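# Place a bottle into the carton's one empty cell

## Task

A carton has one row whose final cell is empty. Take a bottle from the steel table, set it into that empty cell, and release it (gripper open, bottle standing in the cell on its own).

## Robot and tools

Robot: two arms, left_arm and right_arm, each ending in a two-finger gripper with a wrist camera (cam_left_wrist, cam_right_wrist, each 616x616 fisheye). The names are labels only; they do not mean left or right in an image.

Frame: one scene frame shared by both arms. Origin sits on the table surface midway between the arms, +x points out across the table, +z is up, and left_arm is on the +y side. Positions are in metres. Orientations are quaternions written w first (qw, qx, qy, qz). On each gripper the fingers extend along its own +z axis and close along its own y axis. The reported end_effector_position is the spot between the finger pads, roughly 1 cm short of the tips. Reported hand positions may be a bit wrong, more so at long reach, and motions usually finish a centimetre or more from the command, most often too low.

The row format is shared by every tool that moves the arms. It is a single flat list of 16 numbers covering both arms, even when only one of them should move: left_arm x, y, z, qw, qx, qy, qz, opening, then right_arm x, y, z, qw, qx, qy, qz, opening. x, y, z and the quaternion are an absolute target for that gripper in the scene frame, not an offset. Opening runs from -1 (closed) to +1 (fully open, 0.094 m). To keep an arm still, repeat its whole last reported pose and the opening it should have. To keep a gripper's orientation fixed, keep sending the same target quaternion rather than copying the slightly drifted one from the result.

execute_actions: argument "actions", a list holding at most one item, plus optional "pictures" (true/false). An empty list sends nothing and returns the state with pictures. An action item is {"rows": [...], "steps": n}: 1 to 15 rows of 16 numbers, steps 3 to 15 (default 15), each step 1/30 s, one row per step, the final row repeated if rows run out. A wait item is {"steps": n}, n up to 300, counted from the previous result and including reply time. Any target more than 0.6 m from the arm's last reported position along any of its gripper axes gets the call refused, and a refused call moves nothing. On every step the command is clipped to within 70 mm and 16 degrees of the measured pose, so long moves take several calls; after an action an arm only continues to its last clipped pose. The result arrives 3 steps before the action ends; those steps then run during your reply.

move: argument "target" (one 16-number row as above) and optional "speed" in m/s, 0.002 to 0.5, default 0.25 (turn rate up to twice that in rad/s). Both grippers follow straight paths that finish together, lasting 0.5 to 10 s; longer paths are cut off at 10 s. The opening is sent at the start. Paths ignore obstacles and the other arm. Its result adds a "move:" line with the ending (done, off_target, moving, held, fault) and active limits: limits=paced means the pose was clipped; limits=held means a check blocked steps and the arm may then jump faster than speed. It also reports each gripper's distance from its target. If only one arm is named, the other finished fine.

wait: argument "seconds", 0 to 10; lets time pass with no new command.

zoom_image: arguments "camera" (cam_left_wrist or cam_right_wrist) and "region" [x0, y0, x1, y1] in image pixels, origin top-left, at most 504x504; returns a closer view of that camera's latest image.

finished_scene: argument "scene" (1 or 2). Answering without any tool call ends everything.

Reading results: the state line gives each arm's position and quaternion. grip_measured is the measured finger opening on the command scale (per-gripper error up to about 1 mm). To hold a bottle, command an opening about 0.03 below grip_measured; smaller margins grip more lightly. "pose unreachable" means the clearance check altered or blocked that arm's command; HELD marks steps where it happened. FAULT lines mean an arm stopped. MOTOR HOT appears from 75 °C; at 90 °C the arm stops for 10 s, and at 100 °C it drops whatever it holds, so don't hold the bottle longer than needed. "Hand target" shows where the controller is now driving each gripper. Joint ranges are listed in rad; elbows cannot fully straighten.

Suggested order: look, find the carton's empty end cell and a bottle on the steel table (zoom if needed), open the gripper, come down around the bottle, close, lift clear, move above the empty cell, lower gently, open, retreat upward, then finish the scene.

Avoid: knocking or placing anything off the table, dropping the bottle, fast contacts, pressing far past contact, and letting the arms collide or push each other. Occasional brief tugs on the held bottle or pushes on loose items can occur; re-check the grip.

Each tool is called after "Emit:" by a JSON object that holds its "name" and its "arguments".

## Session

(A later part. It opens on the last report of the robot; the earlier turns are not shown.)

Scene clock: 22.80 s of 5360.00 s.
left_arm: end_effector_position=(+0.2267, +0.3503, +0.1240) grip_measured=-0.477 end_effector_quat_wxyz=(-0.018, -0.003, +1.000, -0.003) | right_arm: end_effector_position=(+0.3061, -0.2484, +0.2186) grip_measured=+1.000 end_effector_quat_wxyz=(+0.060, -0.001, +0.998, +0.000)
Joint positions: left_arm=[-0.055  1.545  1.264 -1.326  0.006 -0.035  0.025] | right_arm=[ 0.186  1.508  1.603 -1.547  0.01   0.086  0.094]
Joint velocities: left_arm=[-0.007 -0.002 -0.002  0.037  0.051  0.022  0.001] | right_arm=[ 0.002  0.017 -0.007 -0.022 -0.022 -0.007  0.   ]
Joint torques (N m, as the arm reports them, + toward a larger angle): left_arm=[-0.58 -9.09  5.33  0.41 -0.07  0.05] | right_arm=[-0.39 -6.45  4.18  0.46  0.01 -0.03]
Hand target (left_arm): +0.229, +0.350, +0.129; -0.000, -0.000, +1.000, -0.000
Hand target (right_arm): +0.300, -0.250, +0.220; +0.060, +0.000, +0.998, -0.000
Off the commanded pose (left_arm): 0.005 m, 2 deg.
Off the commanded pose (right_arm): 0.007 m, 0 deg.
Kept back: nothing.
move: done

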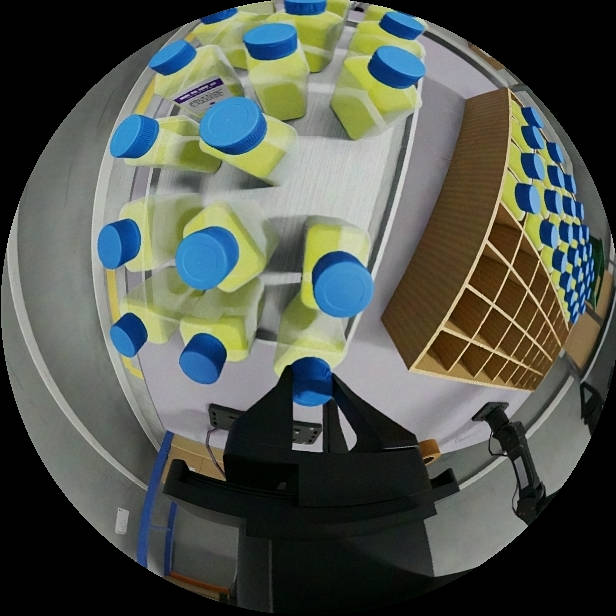

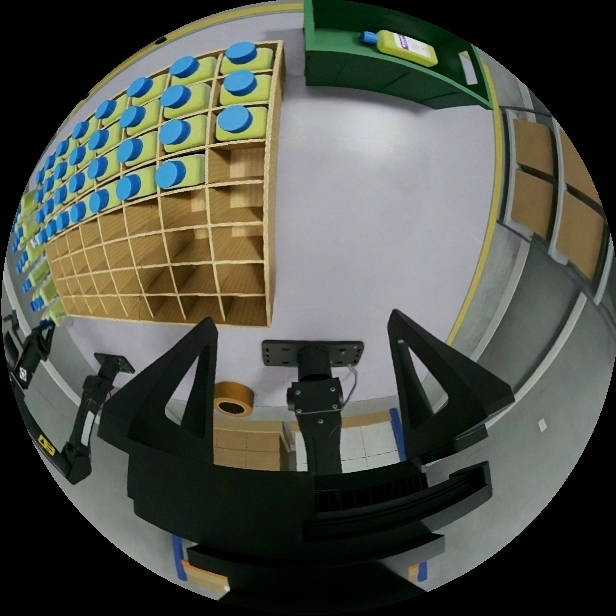

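Emit:
{"name": "move", "arguments": {"target": [0.229,0.35,0.129,0,0,1,0,0.0, 0.3,-0.25,0.22,0.06,0,1,0,1]}}

Emit:
{"name": "move", "arguments": {"target": [0.216,0.35,0.131,0,0,1,0,0.0, 0.3,-0.25,0.22,0.06,0,1,0,1], "speed": 0.03}}

Emit:
{"name": "move", "arguments": {"target": [0.216,0.35,0.131,0,0,1,0,-0.48, 0.3,-0.25,0.22,0.06,0,1,0,1]}}

Emit:
{"name": "zoom_image", "arguments": {"camera": "cam_left_wrist", "region": [180, 200, 430, 450]}}

Scene clock: 23.73 s of 5360.00 s.
left_arm: end_effector_position=(+0.2267, +0.3503, +0.1240) grip_measured=-0.002 end_effector_quat_wxyz=(-0.018, -0.003, +1.000, -0.003) | right_arm: end_effector_position=(+0.3061, -0.2484, +0.2186) grip_measured=+1.000 end_effector_quat_wxyz=(+0.060, -0.001, +0.998, +0.000)
Joint positions: left_arm=[-0.055  1.545  1.264 -1.326  0.006 -0.035  0.047] | right_arm=[ 0.186  1.508  1.603 -1.547  0.01   0.086  0.094]
Joint velocities: left_arm=[-0.017 -0.022  0.012 -0.022  0.037 -0.066 -0.   ] | right_arm=[-0.012  0.007 -0.012 -0.022  0.007 -0.007  0.   ]
Joint torques (N m, as the arm reports them, + toward a larger angle): left_arm=[-0.54 -9.08  5.34  0.4  -0.07  0.06] | right_arm=[-0.36 -6.39  4.05  0.44  0.01 -0.04]
Hand target (left_arm): +0.229, +0.350, +0.129; -0.000, -0.000, +1.000, -0.000
Hand target (right_arm): +0.300, -0.250, +0.220; +0.060, +0.000, +0.998, -0.000
Off the commanded pose (left_arm): 0.005 m, 2 deg.
Off the commanded pose (right_arm): 0.007 m, 0 deg.
Kept back: nothing.
move: done

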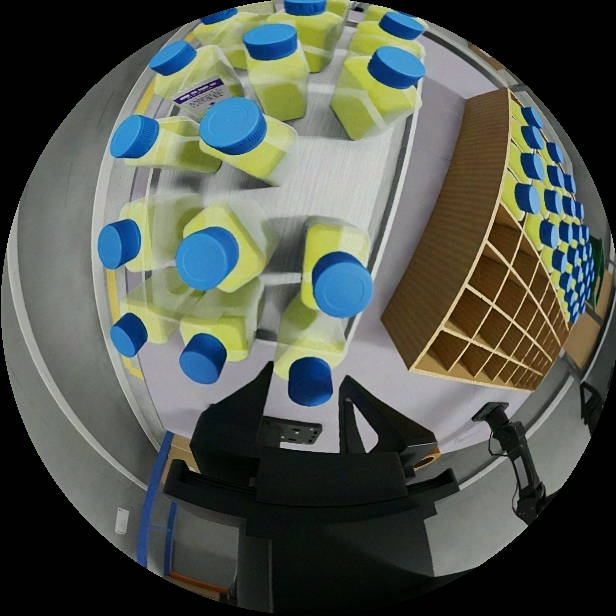

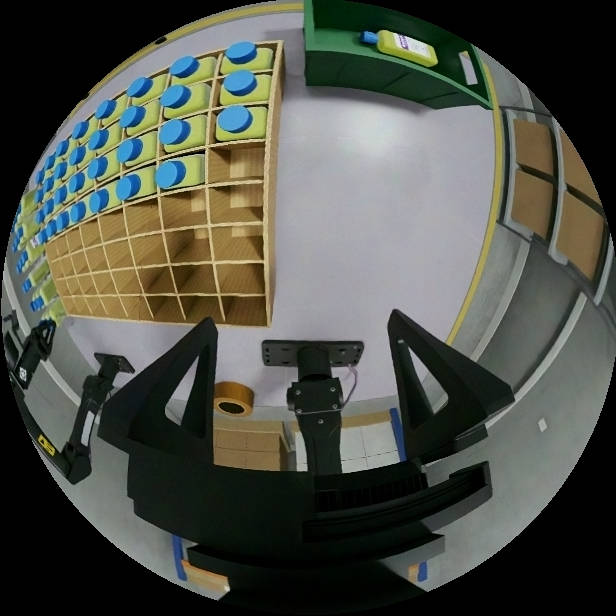

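Scene clock: 24.60 s of 5360.00 s.
left_arm: end_effector_position=(+0.2172, +0.3506, +0.1269) grip_measured=-0.002 end_effector_quat_wxyz=(-0.011, -0.003, +1.000, -0.003) | right_arm: end_effector_position=(+0.3061, -0.2484, +0.2186) grip_measured=+1.000 end_effector_quat_wxyz=(+0.060, -0.001, +0.998, +0.000)
Joint positions: left_arm=[-0.055  1.494  1.228 -1.326  0.006 -0.035  0.047] | right_arm=[ 0.186  1.508  1.603 -1.547  0.01   0.086  0.094]
Joint velocities: left_arm=[-0.012 -0.022 -0.002 -0.066  0.007 -0.007 -0.002] | right_arm=[-0.012  0.002  0.002  0.007  0.022  0.022  0.   ]
Joint torques (N m, as the arm reports them, + toward a larger angle): left_arm=[-0.62 -8.6   5.14  0.32 -0.06  0.03] | right_arm=[-0.28 -6.45  4.16  0.44  0.01 -0.04]
Hand target (left_arm): +0.216, +0.350, +0.131; +0.000, -0.000, +1.000, -0.000
Hand target (right_arm): +0.300, -0.250, +0.220; +0.060, +0.000, +0.998, -0.000
Off the commanded pose (left_arm): 0.004 m, 1 deg.
Off the commanded pose (right_arm): 0.007 m, 0 deg.
Kept back: nothing.
move: done

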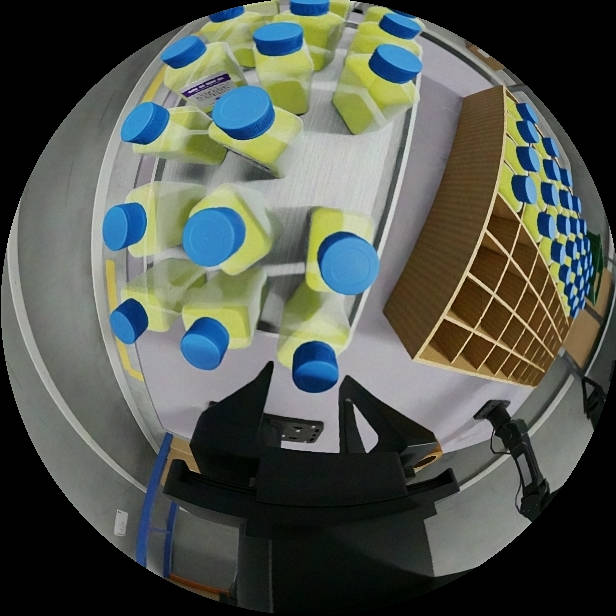

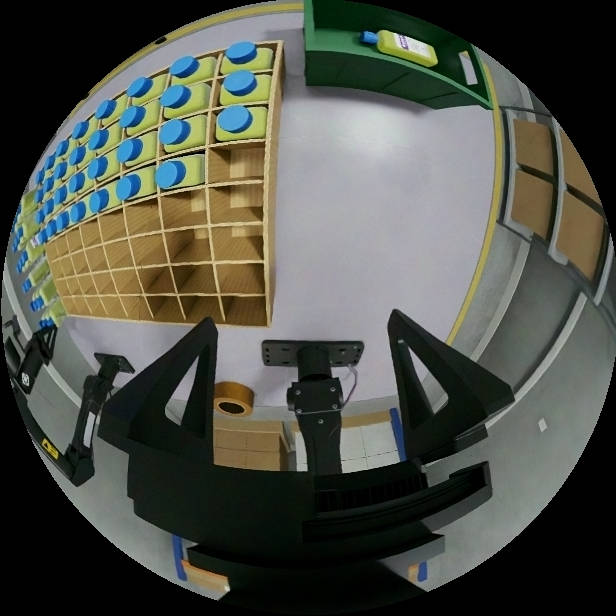

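Scene clock: 25.30 s of 5360.00 s.
left_arm: end_effector_position=(+0.2172, +0.3506, +0.1269) grip_measured=-0.475 end_effector_quat_wxyz=(-0.011, -0.003, +1.000, -0.003) | right_arm: end_effector_position=(+0.3061, -0.2484, +0.2186) grip_measured=+1.000 end_effector_quat_wxyz=(+0.060, -0.001, +0.998, +0.000)
Joint positions: left_arm=[-0.055  1.494  1.228 -1.326  0.006 -0.035  0.025] | right_arm=[ 0.186  1.508  1.603 -1.547  0.01   0.086  0.094]
Joint velocities: left_arm=[ 0.012 -0.017  0.002 -0.022  0.022  0.022  0.001] | right_arm=[-0.002  0.037 -0.002 -0.051 -0.007  0.051  0.   ]
Joint torques (N m, as the arm reports them, + toward a larger angle): left_arm=[-0.68 -8.46  5.23  0.32 -0.06  0.03] | right_arm=[-0.39 -6.43  4.14  0.45  0.01 -0.04]
Hand target (left_arm): +0.216, +0.350, +0.131; -0.000, -0.000, +1.000, -0.000
Hand target (right_arm): +0.300, -0.250, +0.220; +0.060, +0.000, +0.998, -0.000
Off the commanded pose (left_arm): 0.004 m, 1 deg.
Off the commanded pose (right_arm): 0.007 m, 0 deg.
Kept back: nothing.
move: done

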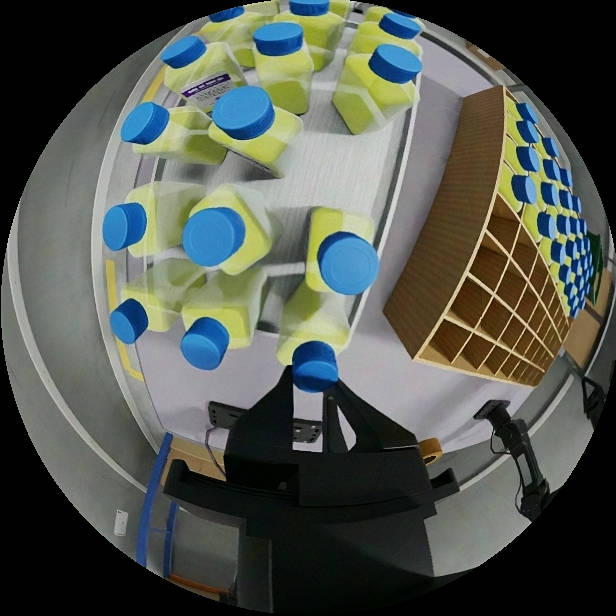

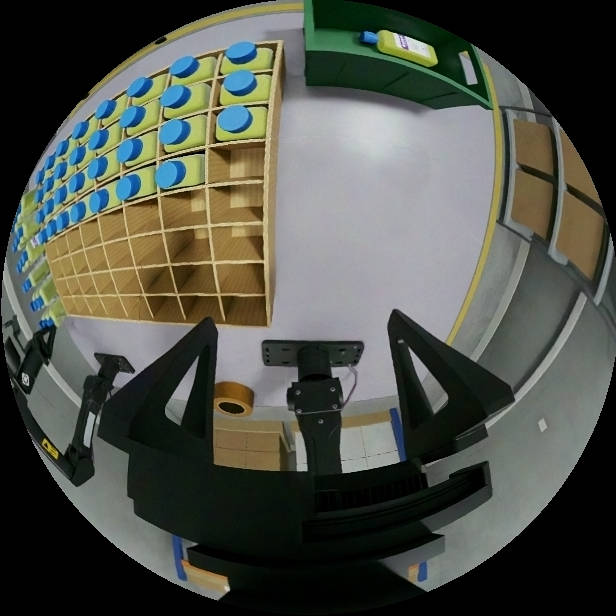

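Region (180, 200, 430, 450) of cam_left_wrist's 616x616 image, scaled by 2.016, with more detail than that image has.

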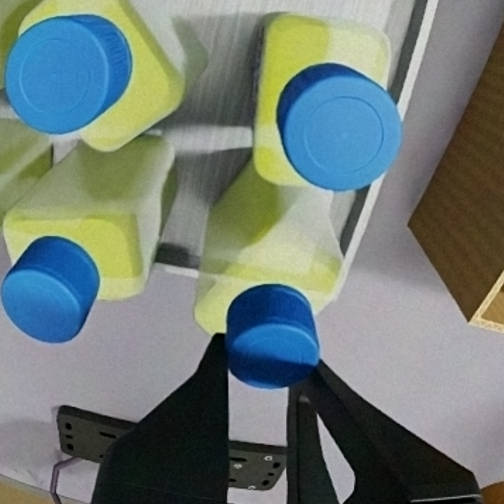

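Emit:
{"name": "move", "arguments": {"target": [0.216,0.35,0.131,0,0,1,0,0.0, 0.3,-0.25,0.22,0.06,0,1,0,1]}}

Emit:
{"name": "move", "arguments": {"target": [0.24,0.35,0.134,0,0,1,0,0.0, 0.3,-0.25,0.22,0.06,0,1,0,1], "speed": 0.03}}

Scene clock: 26.23 s of 5360.00 s.
left_arm: end_effector_position=(+0.2172, +0.3506, +0.1269) grip_measured=-0.002 end_effector_quat_wxyz=(-0.011, -0.003, +1.000, -0.003) | right_arm: end_effector_position=(+0.3061, -0.2484, +0.2186) grip_measured=+1.000 end_effector_quat_wxyz=(+0.060, -0.001, +0.998, +0.000)
Joint positions: left_arm=[-0.055  1.494  1.228 -1.326  0.006 -0.035  0.047] | right_arm=[ 0.186  1.508  1.603 -1.547  0.01   0.086  0.094]
Joint velocities: left_arm=[ 0.012  0.002 -0.017  0.022 -0.037 -0.037  0.001] | right_arm=[-0.007 -0.007  0.002 -0.022 -0.051 -0.022  0.   ]
Joint torques (N m, as the arm reports them, + toward a larger angle): left_arm=[-0.73 -8.47  5.16  0.31 -0.06  0.03] | right_arm=[-0.4  -6.36  4.09  0.47 -0.03 -0.04]
Hand target (left_arm): +0.216, +0.350, +0.131; -0.000, -0.000, +1.000, -0.000
Hand target (right_arm): +0.300, -0.250, +0.220; +0.060, +0.000, +0.998, -0.000
Off the commanded pose (left_arm): 0.004 m, 1 deg.
Off the commanded pose (right_arm): 0.007 m, 0 deg.
Kept back: nothing.
move: done

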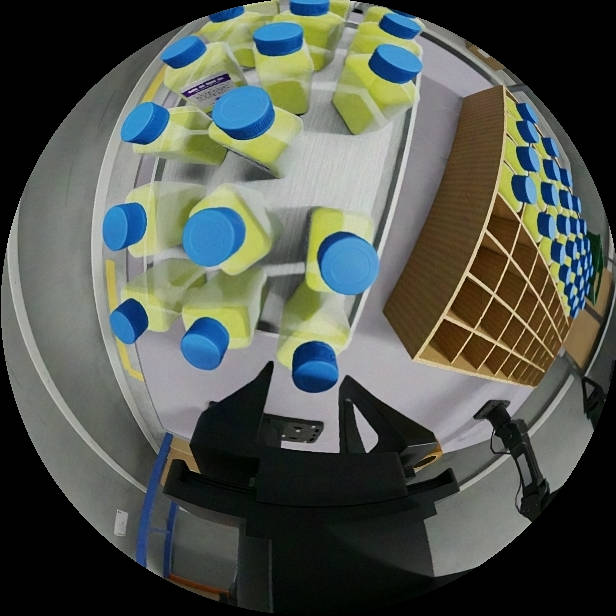

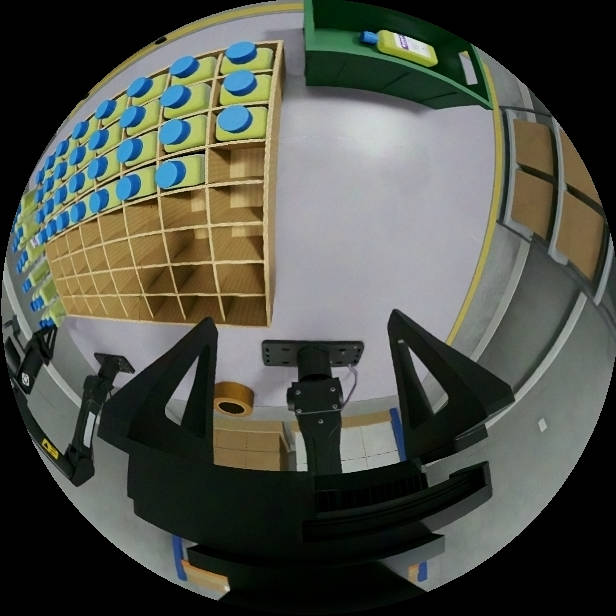

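Scene clock: 27.30 s of 5360.00 s.
left_arm: end_effector_position=(+0.2342, +0.3501, +0.1288) grip_measured=-0.002 end_effector_quat_wxyz=(-0.009, -0.003, +1.000, -0.003) | right_arm: end_effector_position=(+0.3061, -0.2484, +0.2186) grip_measured=+1.000 end_effector_quat_wxyz=(+0.060, -0.001, +0.998, +0.000)
Joint positions: left_arm=[-0.055  1.555  1.294 -1.327  0.006 -0.035  0.047] | right_arm=[ 0.186  1.508  1.603 -1.547  0.01   0.086  0.094]
Joint velocities: left_arm=[-0.007  0.007 -0.017  0.007 -0.051 -0.007  0.   ] | right_arm=[-0.012  0.007 -0.002  0.066  0.007  0.022  0.   ]
Joint torques (N m, as the arm reports them, + toward a larger angle): left_arm=[-0.49 -6.69  7.99  0.27 -0.04  0.04] | right_arm=[-0.3  -6.47  4.12  0.44  0.01 -0.03]
Hand target (left_arm): +0.240, +0.350, +0.134; -0.000, -0.000, +1.000, -0.000
Hand target (right_arm): +0.300, -0.250, +0.220; +0.060, +0.000, +0.998, -0.000
Off the commanded pose (left_arm): 0.008 m, 1 deg.
Off the commanded pose (right_arm): 0.007 m, 0 deg.
Kept back: nothing.
move: done

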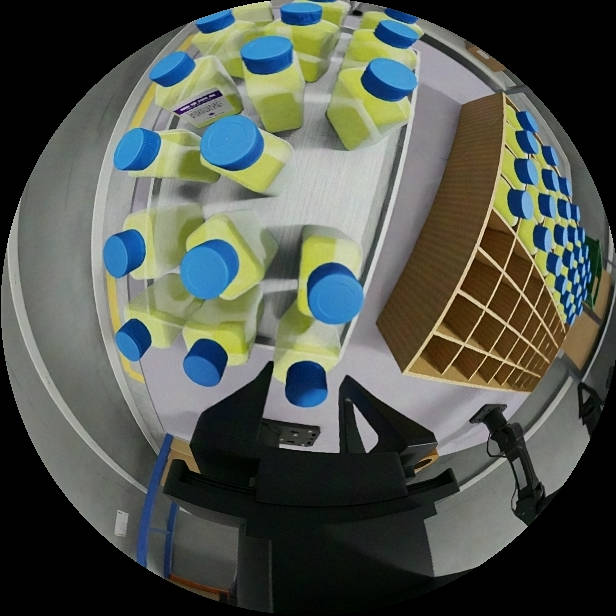

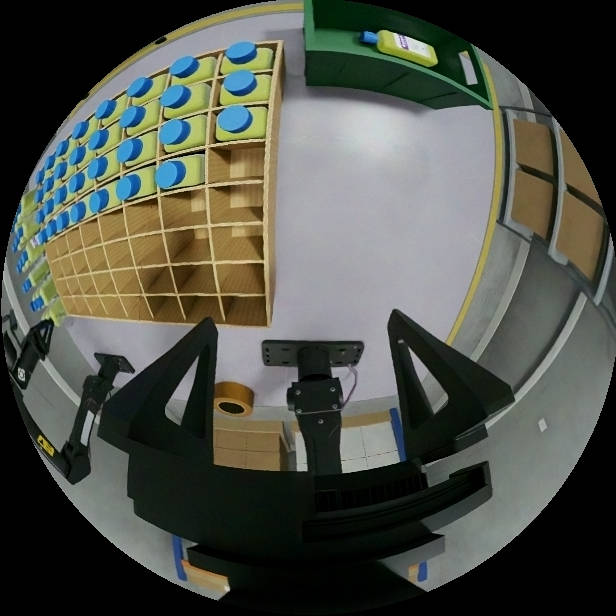

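Slightly back and down, then grip.

Emit:
{"name": "move", "arguments": {"target": [0.231,0.35,0.128,0,0,1,0,0.0, 0.3,-0.25,0.22,0.06,0,1,0,1], "speed": 0.03}}

Emit:
{"name": "move", "arguments": {"target": [0.231,0.35,0.128,0,0,1,0,-0.515, 0.3,-0.25,0.22,0.06,0,1,0,1]}}

Emit:
{"name": "move", "arguments": {"target": [0.231,0.35,0.175,0,0,1,0,-0.515, 0.3,-0.25,0.22,0.06,0,1,0,1], "speed": 0.06}}

Scene clock: 28.23 s of 5360.00 s.
left_arm: end_effector_position=(+0.2285, +0.3503, +0.1224) grip_measured=-0.002 end_effector_quat_wxyz=(-0.020, -0.003, +1.000, -0.002) | right_arm: end_effector_position=(+0.3061, -0.2484, +0.2186) grip_measured=+1.000 end_effector_quat_wxyz=(+0.060, -0.001, +0.998, +0.000)
Joint positions: left_arm=[-0.055  1.555  1.268 -1.323  0.006 -0.035  0.047] | right_arm=[ 0.186  1.508  1.603 -1.547  0.01   0.086  0.094]
Joint velocities: left_arm=[-0.002 -0.007 -0.017  0.051  0.022 -0.051  0.   ] | right_arm=[-0.007  0.007 -0.002 -0.037 -0.051 -0.051  0.   ]
Joint torques (N m, as the arm reports them, + toward a larger angle): left_arm=[-0.49 -9.42  5.23  0.38 -0.06  0.05] | right_arm=[-0.41 -6.44  4.1   0.44  0.   -0.03]
Hand target (left_arm): +0.231, +0.350, +0.128; -0.000, -0.000, +1.000, -0.000
Hand target (right_arm): +0.300, -0.250, +0.220; +0.060, +0.000, +0.998, -0.000
Off the commanded pose (left_arm): 0.006 m, 2 deg.
Off the commanded pose (right_arm): 0.007 m, 0 deg.
Kept back: nothing.
move: done

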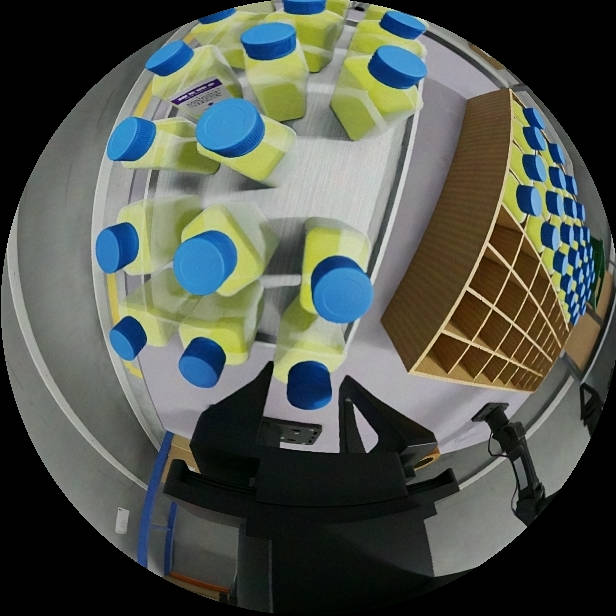

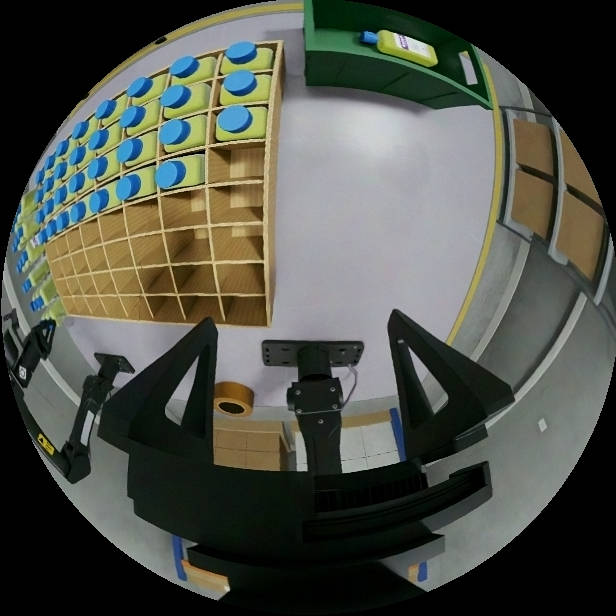

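Scene clock: 28.93 s of 5360.00 s.
left_arm: end_effector_position=(+0.2287, +0.3503, +0.1224) grip_measured=-0.483 end_effector_quat_wxyz=(-0.020, -0.003, +1.000, -0.002) | right_arm: end_effector_position=(+0.3061, -0.2484, +0.2186) grip_measured=+1.000 end_effector_quat_wxyz=(+0.060, -0.001, +0.998, +0.000)
Joint positions: left_arm=[-0.055  1.555  1.268 -1.323  0.006 -0.035  0.024] | right_arm=[ 0.186  1.508  1.603 -1.547  0.01   0.086  0.094]
Joint velocities: left_arm=[-0.007  0.007 -0.002 -0.007 -0.022 -0.037 -0.   ] | right_arm=[-0.022 -0.007 -0.007 -0.022 -0.007 -0.066  0.   ]
Joint torques (N m, as the arm reports them, + toward a larger angle): left_arm=[-0.49 -9.48  5.28  0.4  -0.06  0.05] | right_arm=[-0.32 -6.5   4.11  0.45  0.01 -0.05]
Hand target (left_arm): +0.231, +0.350, +0.128; -0.000, -0.000, +1.000, -0.000
Hand target (right_arm): +0.300, -0.250, +0.220; +0.060, +0.000, +0.998, -0.000
Off the commanded pose (left_arm): 0.006 m, 2 deg.
Off the commanded pose (right_arm): 0.007 m, 0 deg.
Kept back: nothing.
move: done

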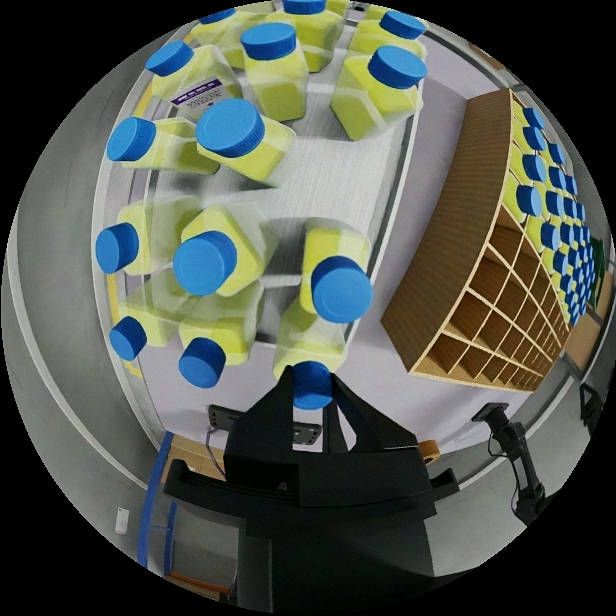

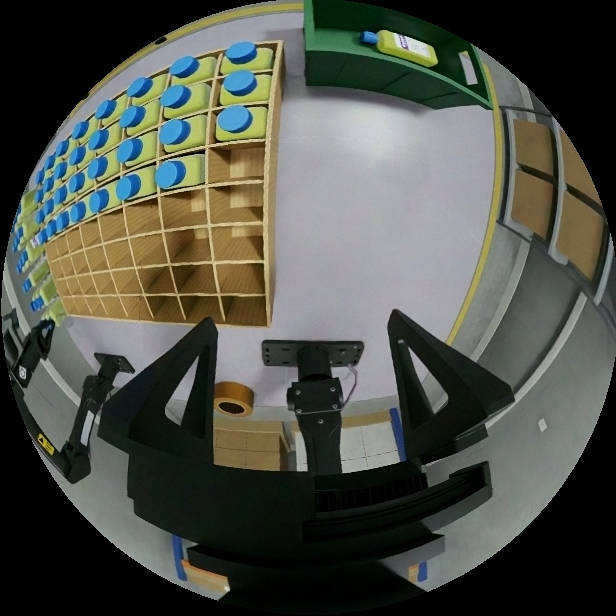

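Scene clock: 30.30 s of 5360.00 s.
left_arm: end_effector_position=(+0.2275, +0.3503, +0.1638) grip_measured=-0.483 end_effector_quat_wxyz=(-0.019, -0.003, +1.000, -0.002) | right_arm: end_effector_position=(+0.3061, -0.2484, +0.2186) grip_measured=+1.000 end_effector_quat_wxyz=(+0.060, -0.001, +0.998, +0.000)
Joint positions: left_arm=[-0.055  1.555  1.432 -1.486  0.006 -0.035  0.024] | right_arm=[ 0.186  1.508  1.603 -1.547  0.01   0.086  0.094]
Joint velocities: left_arm=[-0.007 -0.007 -0.007 -0.037 -0.007 -0.007  0.   ] | right_arm=[-0.002  0.007 -0.002  0.051  0.007  0.007  0.   ]
Joint torques (N m, as the arm reports them, + toward a larger angle): left_arm=[-0.58 -8.34  8.    0.14 -0.06  0.04] | right_arm=[-0.23 -6.44  4.12  0.43 -0.01 -0.04]
Hand target (left_arm): +0.231, +0.350, +0.175; +0.000, -0.000, +1.000, -0.000
Hand target (right_arm): +0.300, -0.250, +0.220; +0.060, +0.000, +0.998, -0.000
Off the commanded pose (left_arm): 0.012 m, 2 deg.
Off the commanded pose (right_arm): 0.007 m, 0 deg.
Kept back: nothing.
move: off_target (left_arm)

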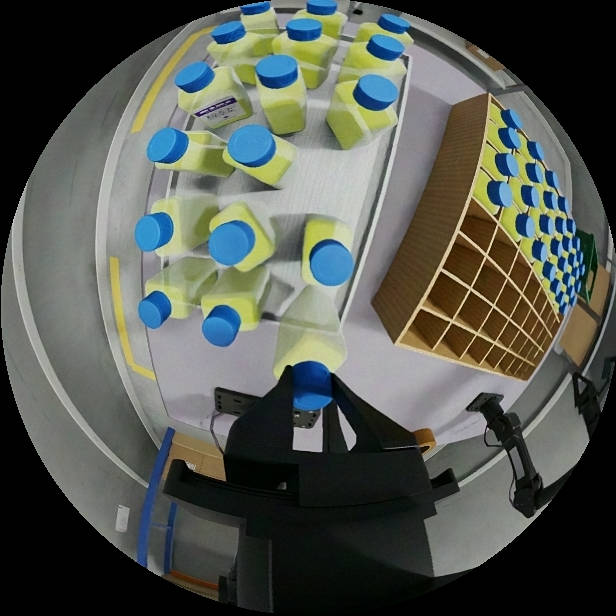

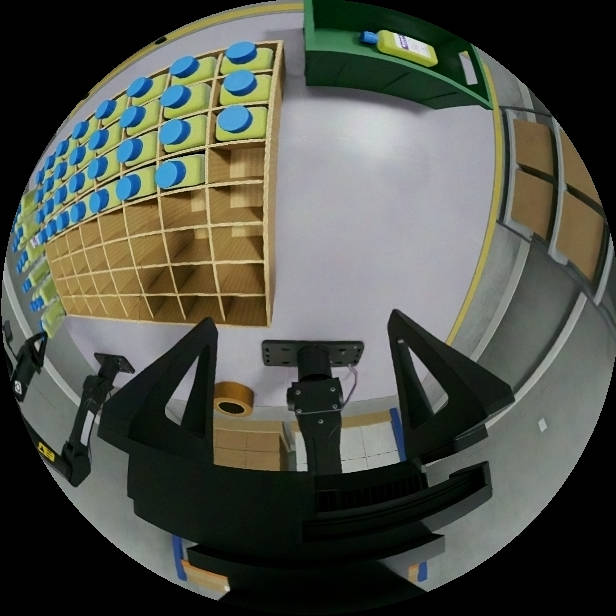

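Emit:
{"name": "move", "arguments": {"target": [0.13,0.28,0.17,0,0.15,0.989,0,-0.515, 0.3,-0.25,0.22,0.06,0,1,0,1], "speed": 0.15}}

Emit:
{"name": "move", "arguments": {"target": [0.1,0.07,0.15,0,0.30,0.954,0,-0.515, 0.3,-0.25,0.22,0.06,0,1,0,1], "speed": 0.15}}

Scene clock: 32.10 s of 5360.00 s.
left_arm: end_effector_position=(+0.1322, +0.2823, +0.1661) grip_measured=-0.483 end_effector_quat_wxyz=(-0.009, +0.148, +0.989, +0.000) | right_arm: end_effector_position=(+0.3061, -0.2484, +0.2186) grip_measured=+1.000 end_effector_quat_wxyz=(+0.060, -0.001, +0.998, +0.000)
Joint positions: left_arm=[-0.465  1.242  1.185 -1.532  0.005 -0.141  0.024] | right_arm=[ 0.186  1.508  1.603 -1.547  0.01   0.086  0.094]
Joint velocities: left_arm=[-0.002 -0.007  0.007 -0.022  0.007  0.037 -0.001] | right_arm=[-0.017 -0.012 -0.002 -0.007 -0.007 -0.037  0.   ]
Joint torques (N m, as the arm reports them, + toward a larger angle): left_arm=[-1.21 -5.4   5.53  0.25 -0.09  0.  ] | right_arm=[-0.28 -6.44  4.12  0.44  0.01 -0.03]
Hand target (left_arm): +0.130, +0.283, +0.169; +0.001, +0.150, +0.989, +0.002
Hand target (right_arm): +0.300, -0.250, +0.220; +0.060, +0.000, +0.998, -0.000
Off the commanded pose (left_arm): 0.005 m, 1 deg.
Off the commanded pose (right_arm): 0.007 m, 0 deg.
Kept back: nothing.
move: done

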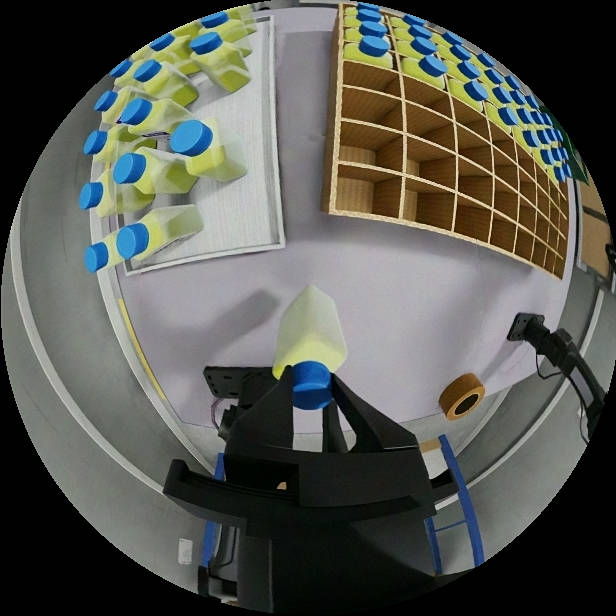

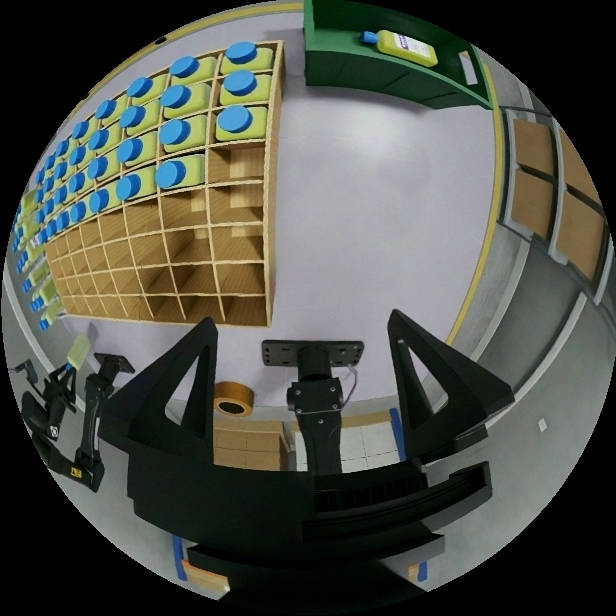

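Scene clock: 33.90 s of 5360.00 s.
left_arm: end_effector_position=(+0.0963, +0.0783, +0.1410) grip_measured=-0.483 end_effector_quat_wxyz=(-0.015, +0.300, +0.954, +0.012) | right_arm: end_effector_position=(+0.3061, -0.2484, +0.2186) grip_measured=+1.000 end_effector_quat_wxyz=(+0.060, -0.001, +0.998, +0.000)
Joint positions: left_arm=[-1.174  1.738  1.538 -1.409  0.007 -0.539  0.024] | right_arm=[ 0.186  1.508  1.603 -1.547  0.01   0.086  0.094]
Joint velocities: left_arm=[ 0.012  0.002 -0.002  0.007  0.007  0.007  0.001] | right_arm=[-0.002  0.007 -0.017  0.007  0.007  0.022  0.   ]
Joint torques (N m, as the arm reports them, + toward a larger angle): left_arm=[-0.92 -9.62  8.24  0.24 -0.11 -0.01] | right_arm=[-0.37 -6.44  4.08  0.43  0.01 -0.05]
Hand target (left_arm): +0.099, +0.073, +0.151; +0.003, +0.300, +0.954, +0.003
Hand target (right_arm): +0.300, -0.250, +0.220; +0.060, +0.000, +0.998, -0.000
Off the commanded pose (left_arm): 0.013 m, 2 deg.
Off the commanded pose (right_arm): 0.007 m, 0 deg.
Kept back: nothing.
move: off_target (left_arm)

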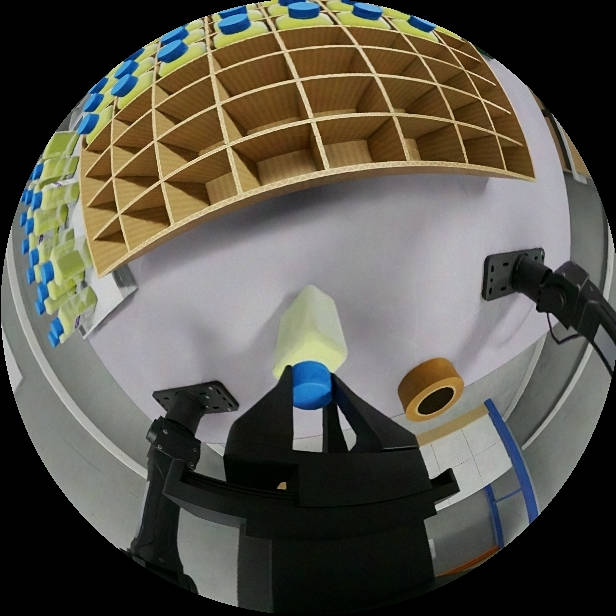

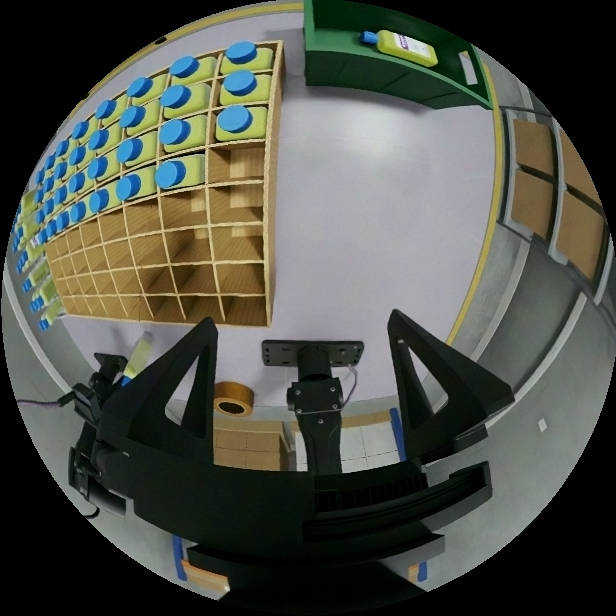

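Emit:
{"name": "move", "arguments": {"target": [0.11,0.03,0.125,0,0.40,0.917,0,-0.515, 0.3,-0.25,0.22,0.06,0,1,0,1], "speed": 0.1}}

Emit:
{"name": "zoom_image", "arguments": {"camera": "cam_right_wrist", "region": [60, 280, 240, 460]}}

Scene clock: 35.60 s of 5360.00 s.
left_arm: end_effector_position=(+0.1077, +0.0400, +0.1162) grip_measured=-0.483 end_effector_quat_wxyz=(-0.019, +0.391, +0.920, +0.013) | right_arm: end_effector_position=(+0.3061, -0.2484, +0.2186) grip_measured=+1.000 end_effector_quat_wxyz=(+0.060, -0.001, +0.998, +0.000)
Joint positions: left_arm=[-1.19   1.899  1.643 -1.359  0.007 -0.36   0.024] | right_arm=[ 0.186  1.508  1.603 -1.547  0.01   0.086  0.094]
Joint velocities: left_arm=[-0.002  0.002 -0.002  0.037 -0.095  0.007  0.001] | right_arm=[ 0.002  0.012  0.002  0.051 -0.022 -0.007  0.   ]
Joint torques (N m, as the arm reports them, + toward a larger angle): left_arm=[ -1.15 -11.08   8.04   0.33  -0.05   0.13] | right_arm=[-0.28 -6.48  4.08  0.42  0.01 -0.03]
Hand target (left_arm): +0.109, +0.030, +0.125; +0.000, +0.400, +0.917, -0.000
Hand target (right_arm): +0.300, -0.250, +0.220; +0.060, +0.000, +0.998, -0.000
Off the commanded pose (left_arm): 0.013 m, 3 deg.
Off the commanded pose (right_arm): 0.007 m, 0 deg.
Kept back: nothing.
move: off_target (left_arm)

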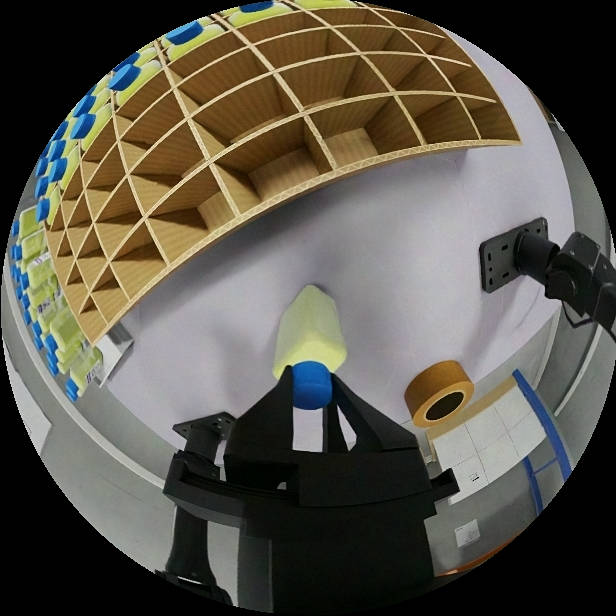

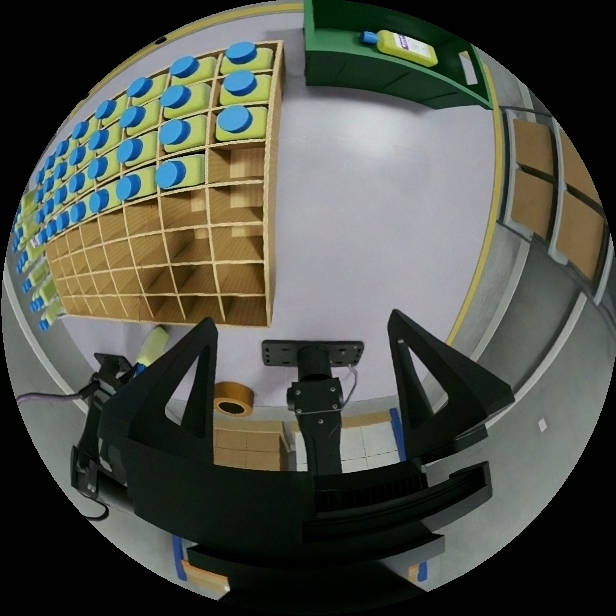

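Region (60, 280, 240, 460) of cam_right_wrist's 616x616 image, scaled by 2.800, with more detail than that image has.

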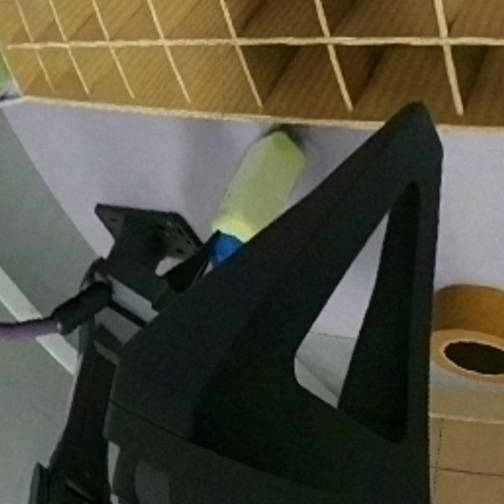

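Near the table. Lower slowly.

Emit:
{"name": "move", "arguments": {"target": [0.11,0.03,0.108,0,0.40,0.917,0,-0.515, 0.3,-0.25,0.22,0.06,0,1,0,1], "speed": 0.02}}

Scene clock: 37.27 s of 5360.00 s.
left_arm: end_effector_position=(+0.1104, +0.0339, +0.1074) grip_measured=-0.483 end_effector_quat_wxyz=(-0.008, +0.393, +0.920, +0.003) | right_arm: end_effector_position=(+0.3061, -0.2484, +0.2186) grip_measured=+1.000 end_effector_quat_wxyz=(+0.060, -0.001, +0.998, +0.000)
Joint positions: left_arm=[-1.19   1.899  1.609 -1.297  0.007 -0.356  0.024] | right_arm=[ 0.186  1.508  1.603 -1.547  0.01   0.086  0.094]
Joint velocities: left_arm=[-0.012 -0.007 -0.012  0.022 -0.037 -0.022 -0.001] | right_arm=[ 0.002  0.012 -0.007  0.022 -0.007 -0.007  0.   ]
Joint torques (N m, as the arm reports them, + toward a larger angle): left_arm=[ -0.91 -11.03   5.55   0.42  -0.05   0.07] | right_arm=[-0.35 -6.44  4.11  0.42 -0.01 -0.02]
Hand target (left_arm): +0.110, +0.030, +0.108; -0.000, +0.400, +0.917, +0.000
Hand target (right_arm): +0.300, -0.250, +0.220; +0.060, +0.000, +0.998, -0.000
Off the commanded pose (left_arm): 0.004 m, 1 deg.
Off the commanded pose (right_arm): 0.007 m, 0 deg.
Kept back: nothing.
move: done

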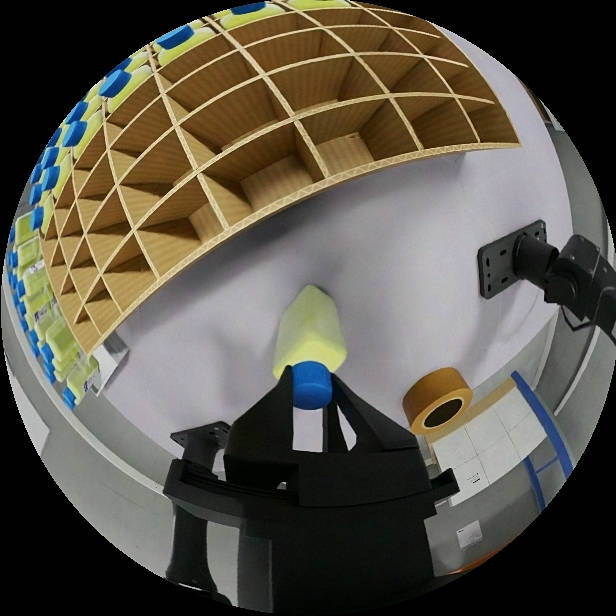

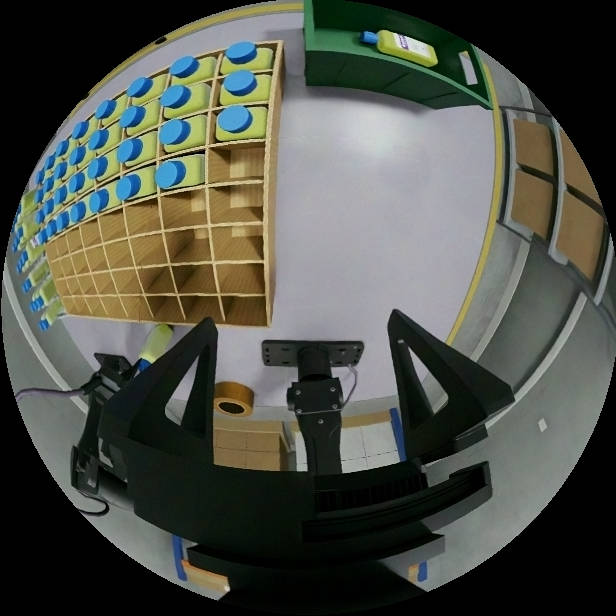

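Emit:
{"name": "move", "arguments": {"target": [0.11,0.03,0.098,0,0.40,0.917,0,-0.515, 0.3,-0.25,0.22,0.06,0,1,0,1], "speed": 0.02}}

Scene clock: 38.27 s of 5360.00 s.
left_arm: end_effector_position=(+0.1103, +0.0343, +0.0992) grip_measured=-0.483 end_effector_quat_wxyz=(-0.008, +0.393, +0.919, +0.003) | right_arm: end_effector_position=(+0.3061, -0.2484, +0.2186) grip_measured=+1.000 end_effector_quat_wxyz=(+0.060, -0.001, +0.998, +0.000)
Joint positions: left_arm=[-1.19   1.899  1.576 -1.264  0.007 -0.355  0.024] | right_arm=[ 0.186  1.508  1.603 -1.547  0.01   0.086  0.094]
Joint velocities: left_arm=[-0.012  0.002  0.007 -0.051  0.037  0.037  0.   ] | right_arm=[-0.017 -0.012 -0.007  0.022  0.051 -0.022  0.   ]
Joint torques (N m, as the arm reports them, + toward a larger angle): left_arm=[ -0.94 -10.74   5.34   0.46  -0.06   0.08] | right_arm=[-0.4  -6.44  4.11  0.45 -0.01 -0.02]
Hand target (left_arm): +0.110, +0.030, +0.098; -0.000, +0.400, +0.917, +0.000
Hand target (right_arm): +0.300, -0.250, +0.220; +0.060, +0.000, +0.998, -0.000
Off the commanded pose (left_arm): 0.004 m, 1 deg.
Off the commanded pose (right_arm): 0.007 m, 0 deg.
Kept back: nothing.
move: done

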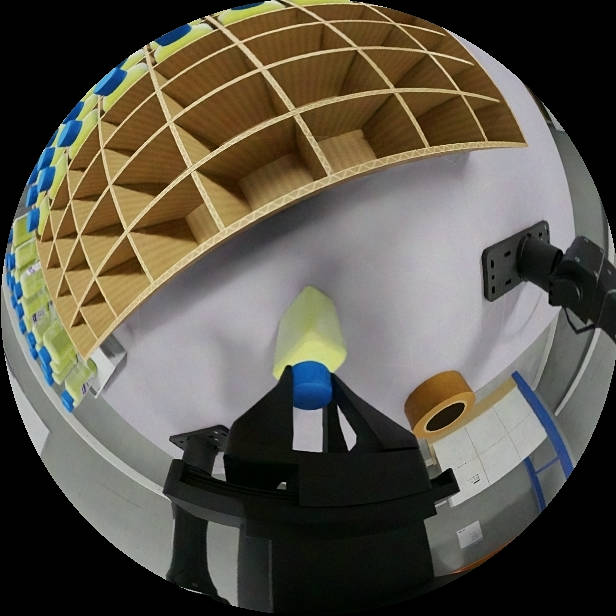

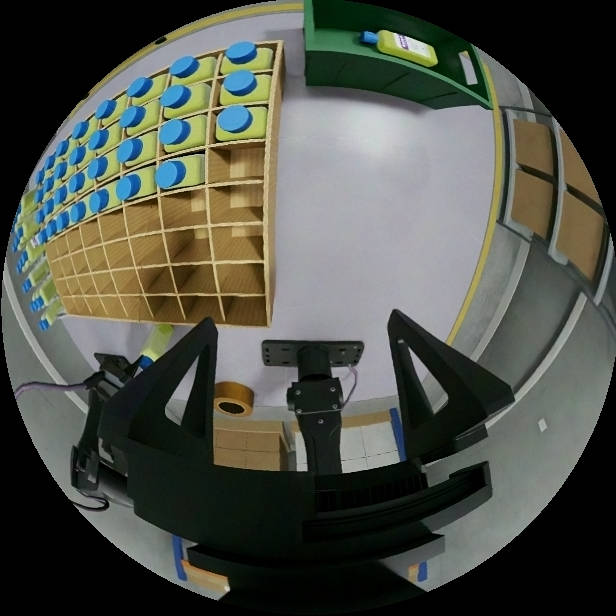

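Probably just touching; a bit more.

Emit:
{"name": "move", "arguments": {"target": [0.11,0.03,0.092,0,0.40,0.917,0,-0.515, 0.3,-0.25,0.22,0.06,0,1,0,1], "speed": 0.015}}

Scene clock: 39.47 s of 5360.00 s.
left_arm: end_effector_position=(+0.1107, +0.0339, +0.0982) grip_measured=-0.483 end_effector_quat_wxyz=(-0.007, +0.393, +0.919, +0.003) | right_arm: end_effector_position=(+0.3061, -0.2484, +0.2186) grip_measured=+1.000 end_effector_quat_wxyz=(+0.060, -0.001, +0.998, +0.000)
Joint positions: left_arm=[-1.19   1.899  1.573 -1.258  0.005 -0.355  0.024] | right_arm=[ 0.186  1.508  1.603 -1.547  0.01   0.086  0.094]
Joint velocities: left_arm=[-0.017 -0.007  0.007 -0.007 -0.007 -0.037  0.001] | right_arm=[-0.002 -0.007 -0.007  0.037 -0.066  0.007  0.   ]
Joint torques (N m, as the arm reports them, + toward a larger angle): left_arm=[ -0.9  -10.54   3.91   0.67  -0.05   0.08] | right_arm=[-0.36 -6.46  4.15  0.43  0.01 -0.03]
Hand target (left_arm): +0.110, +0.030, +0.092; -0.000, +0.400, +0.917, +0.000
Hand target (right_arm): +0.300, -0.250, +0.220; +0.060, +0.000, +0.998, -0.000
Off the commanded pose (left_arm): 0.007 m, 1 deg.
Off the commanded pose (right_arm): 0.007 m, 0 deg.
Kept back: nothing.
move: done

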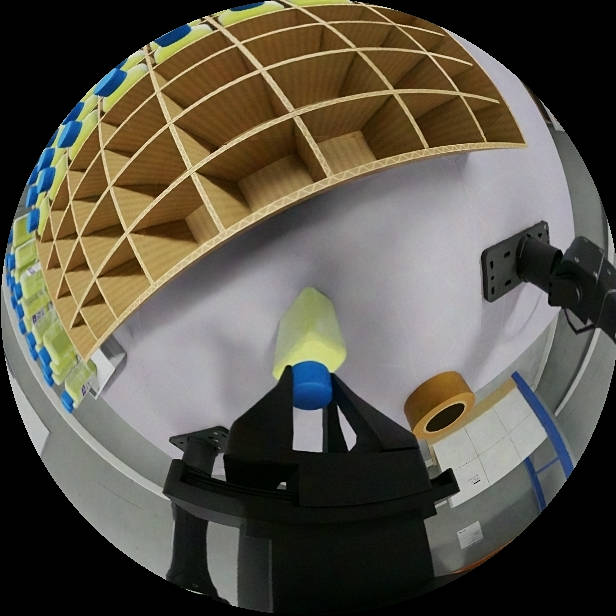

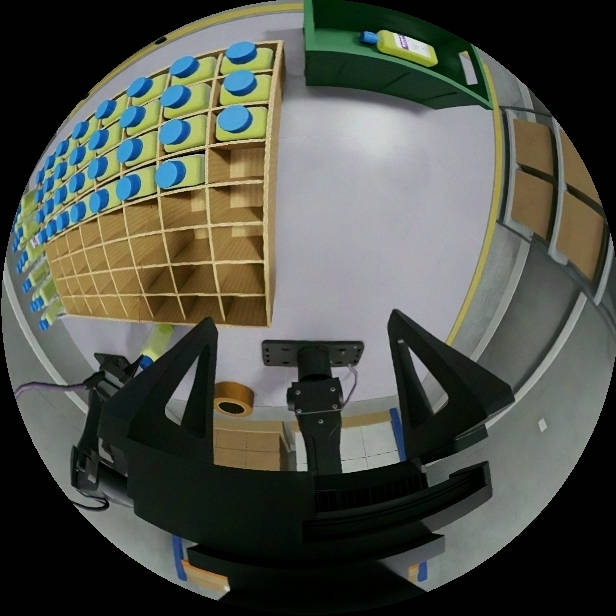

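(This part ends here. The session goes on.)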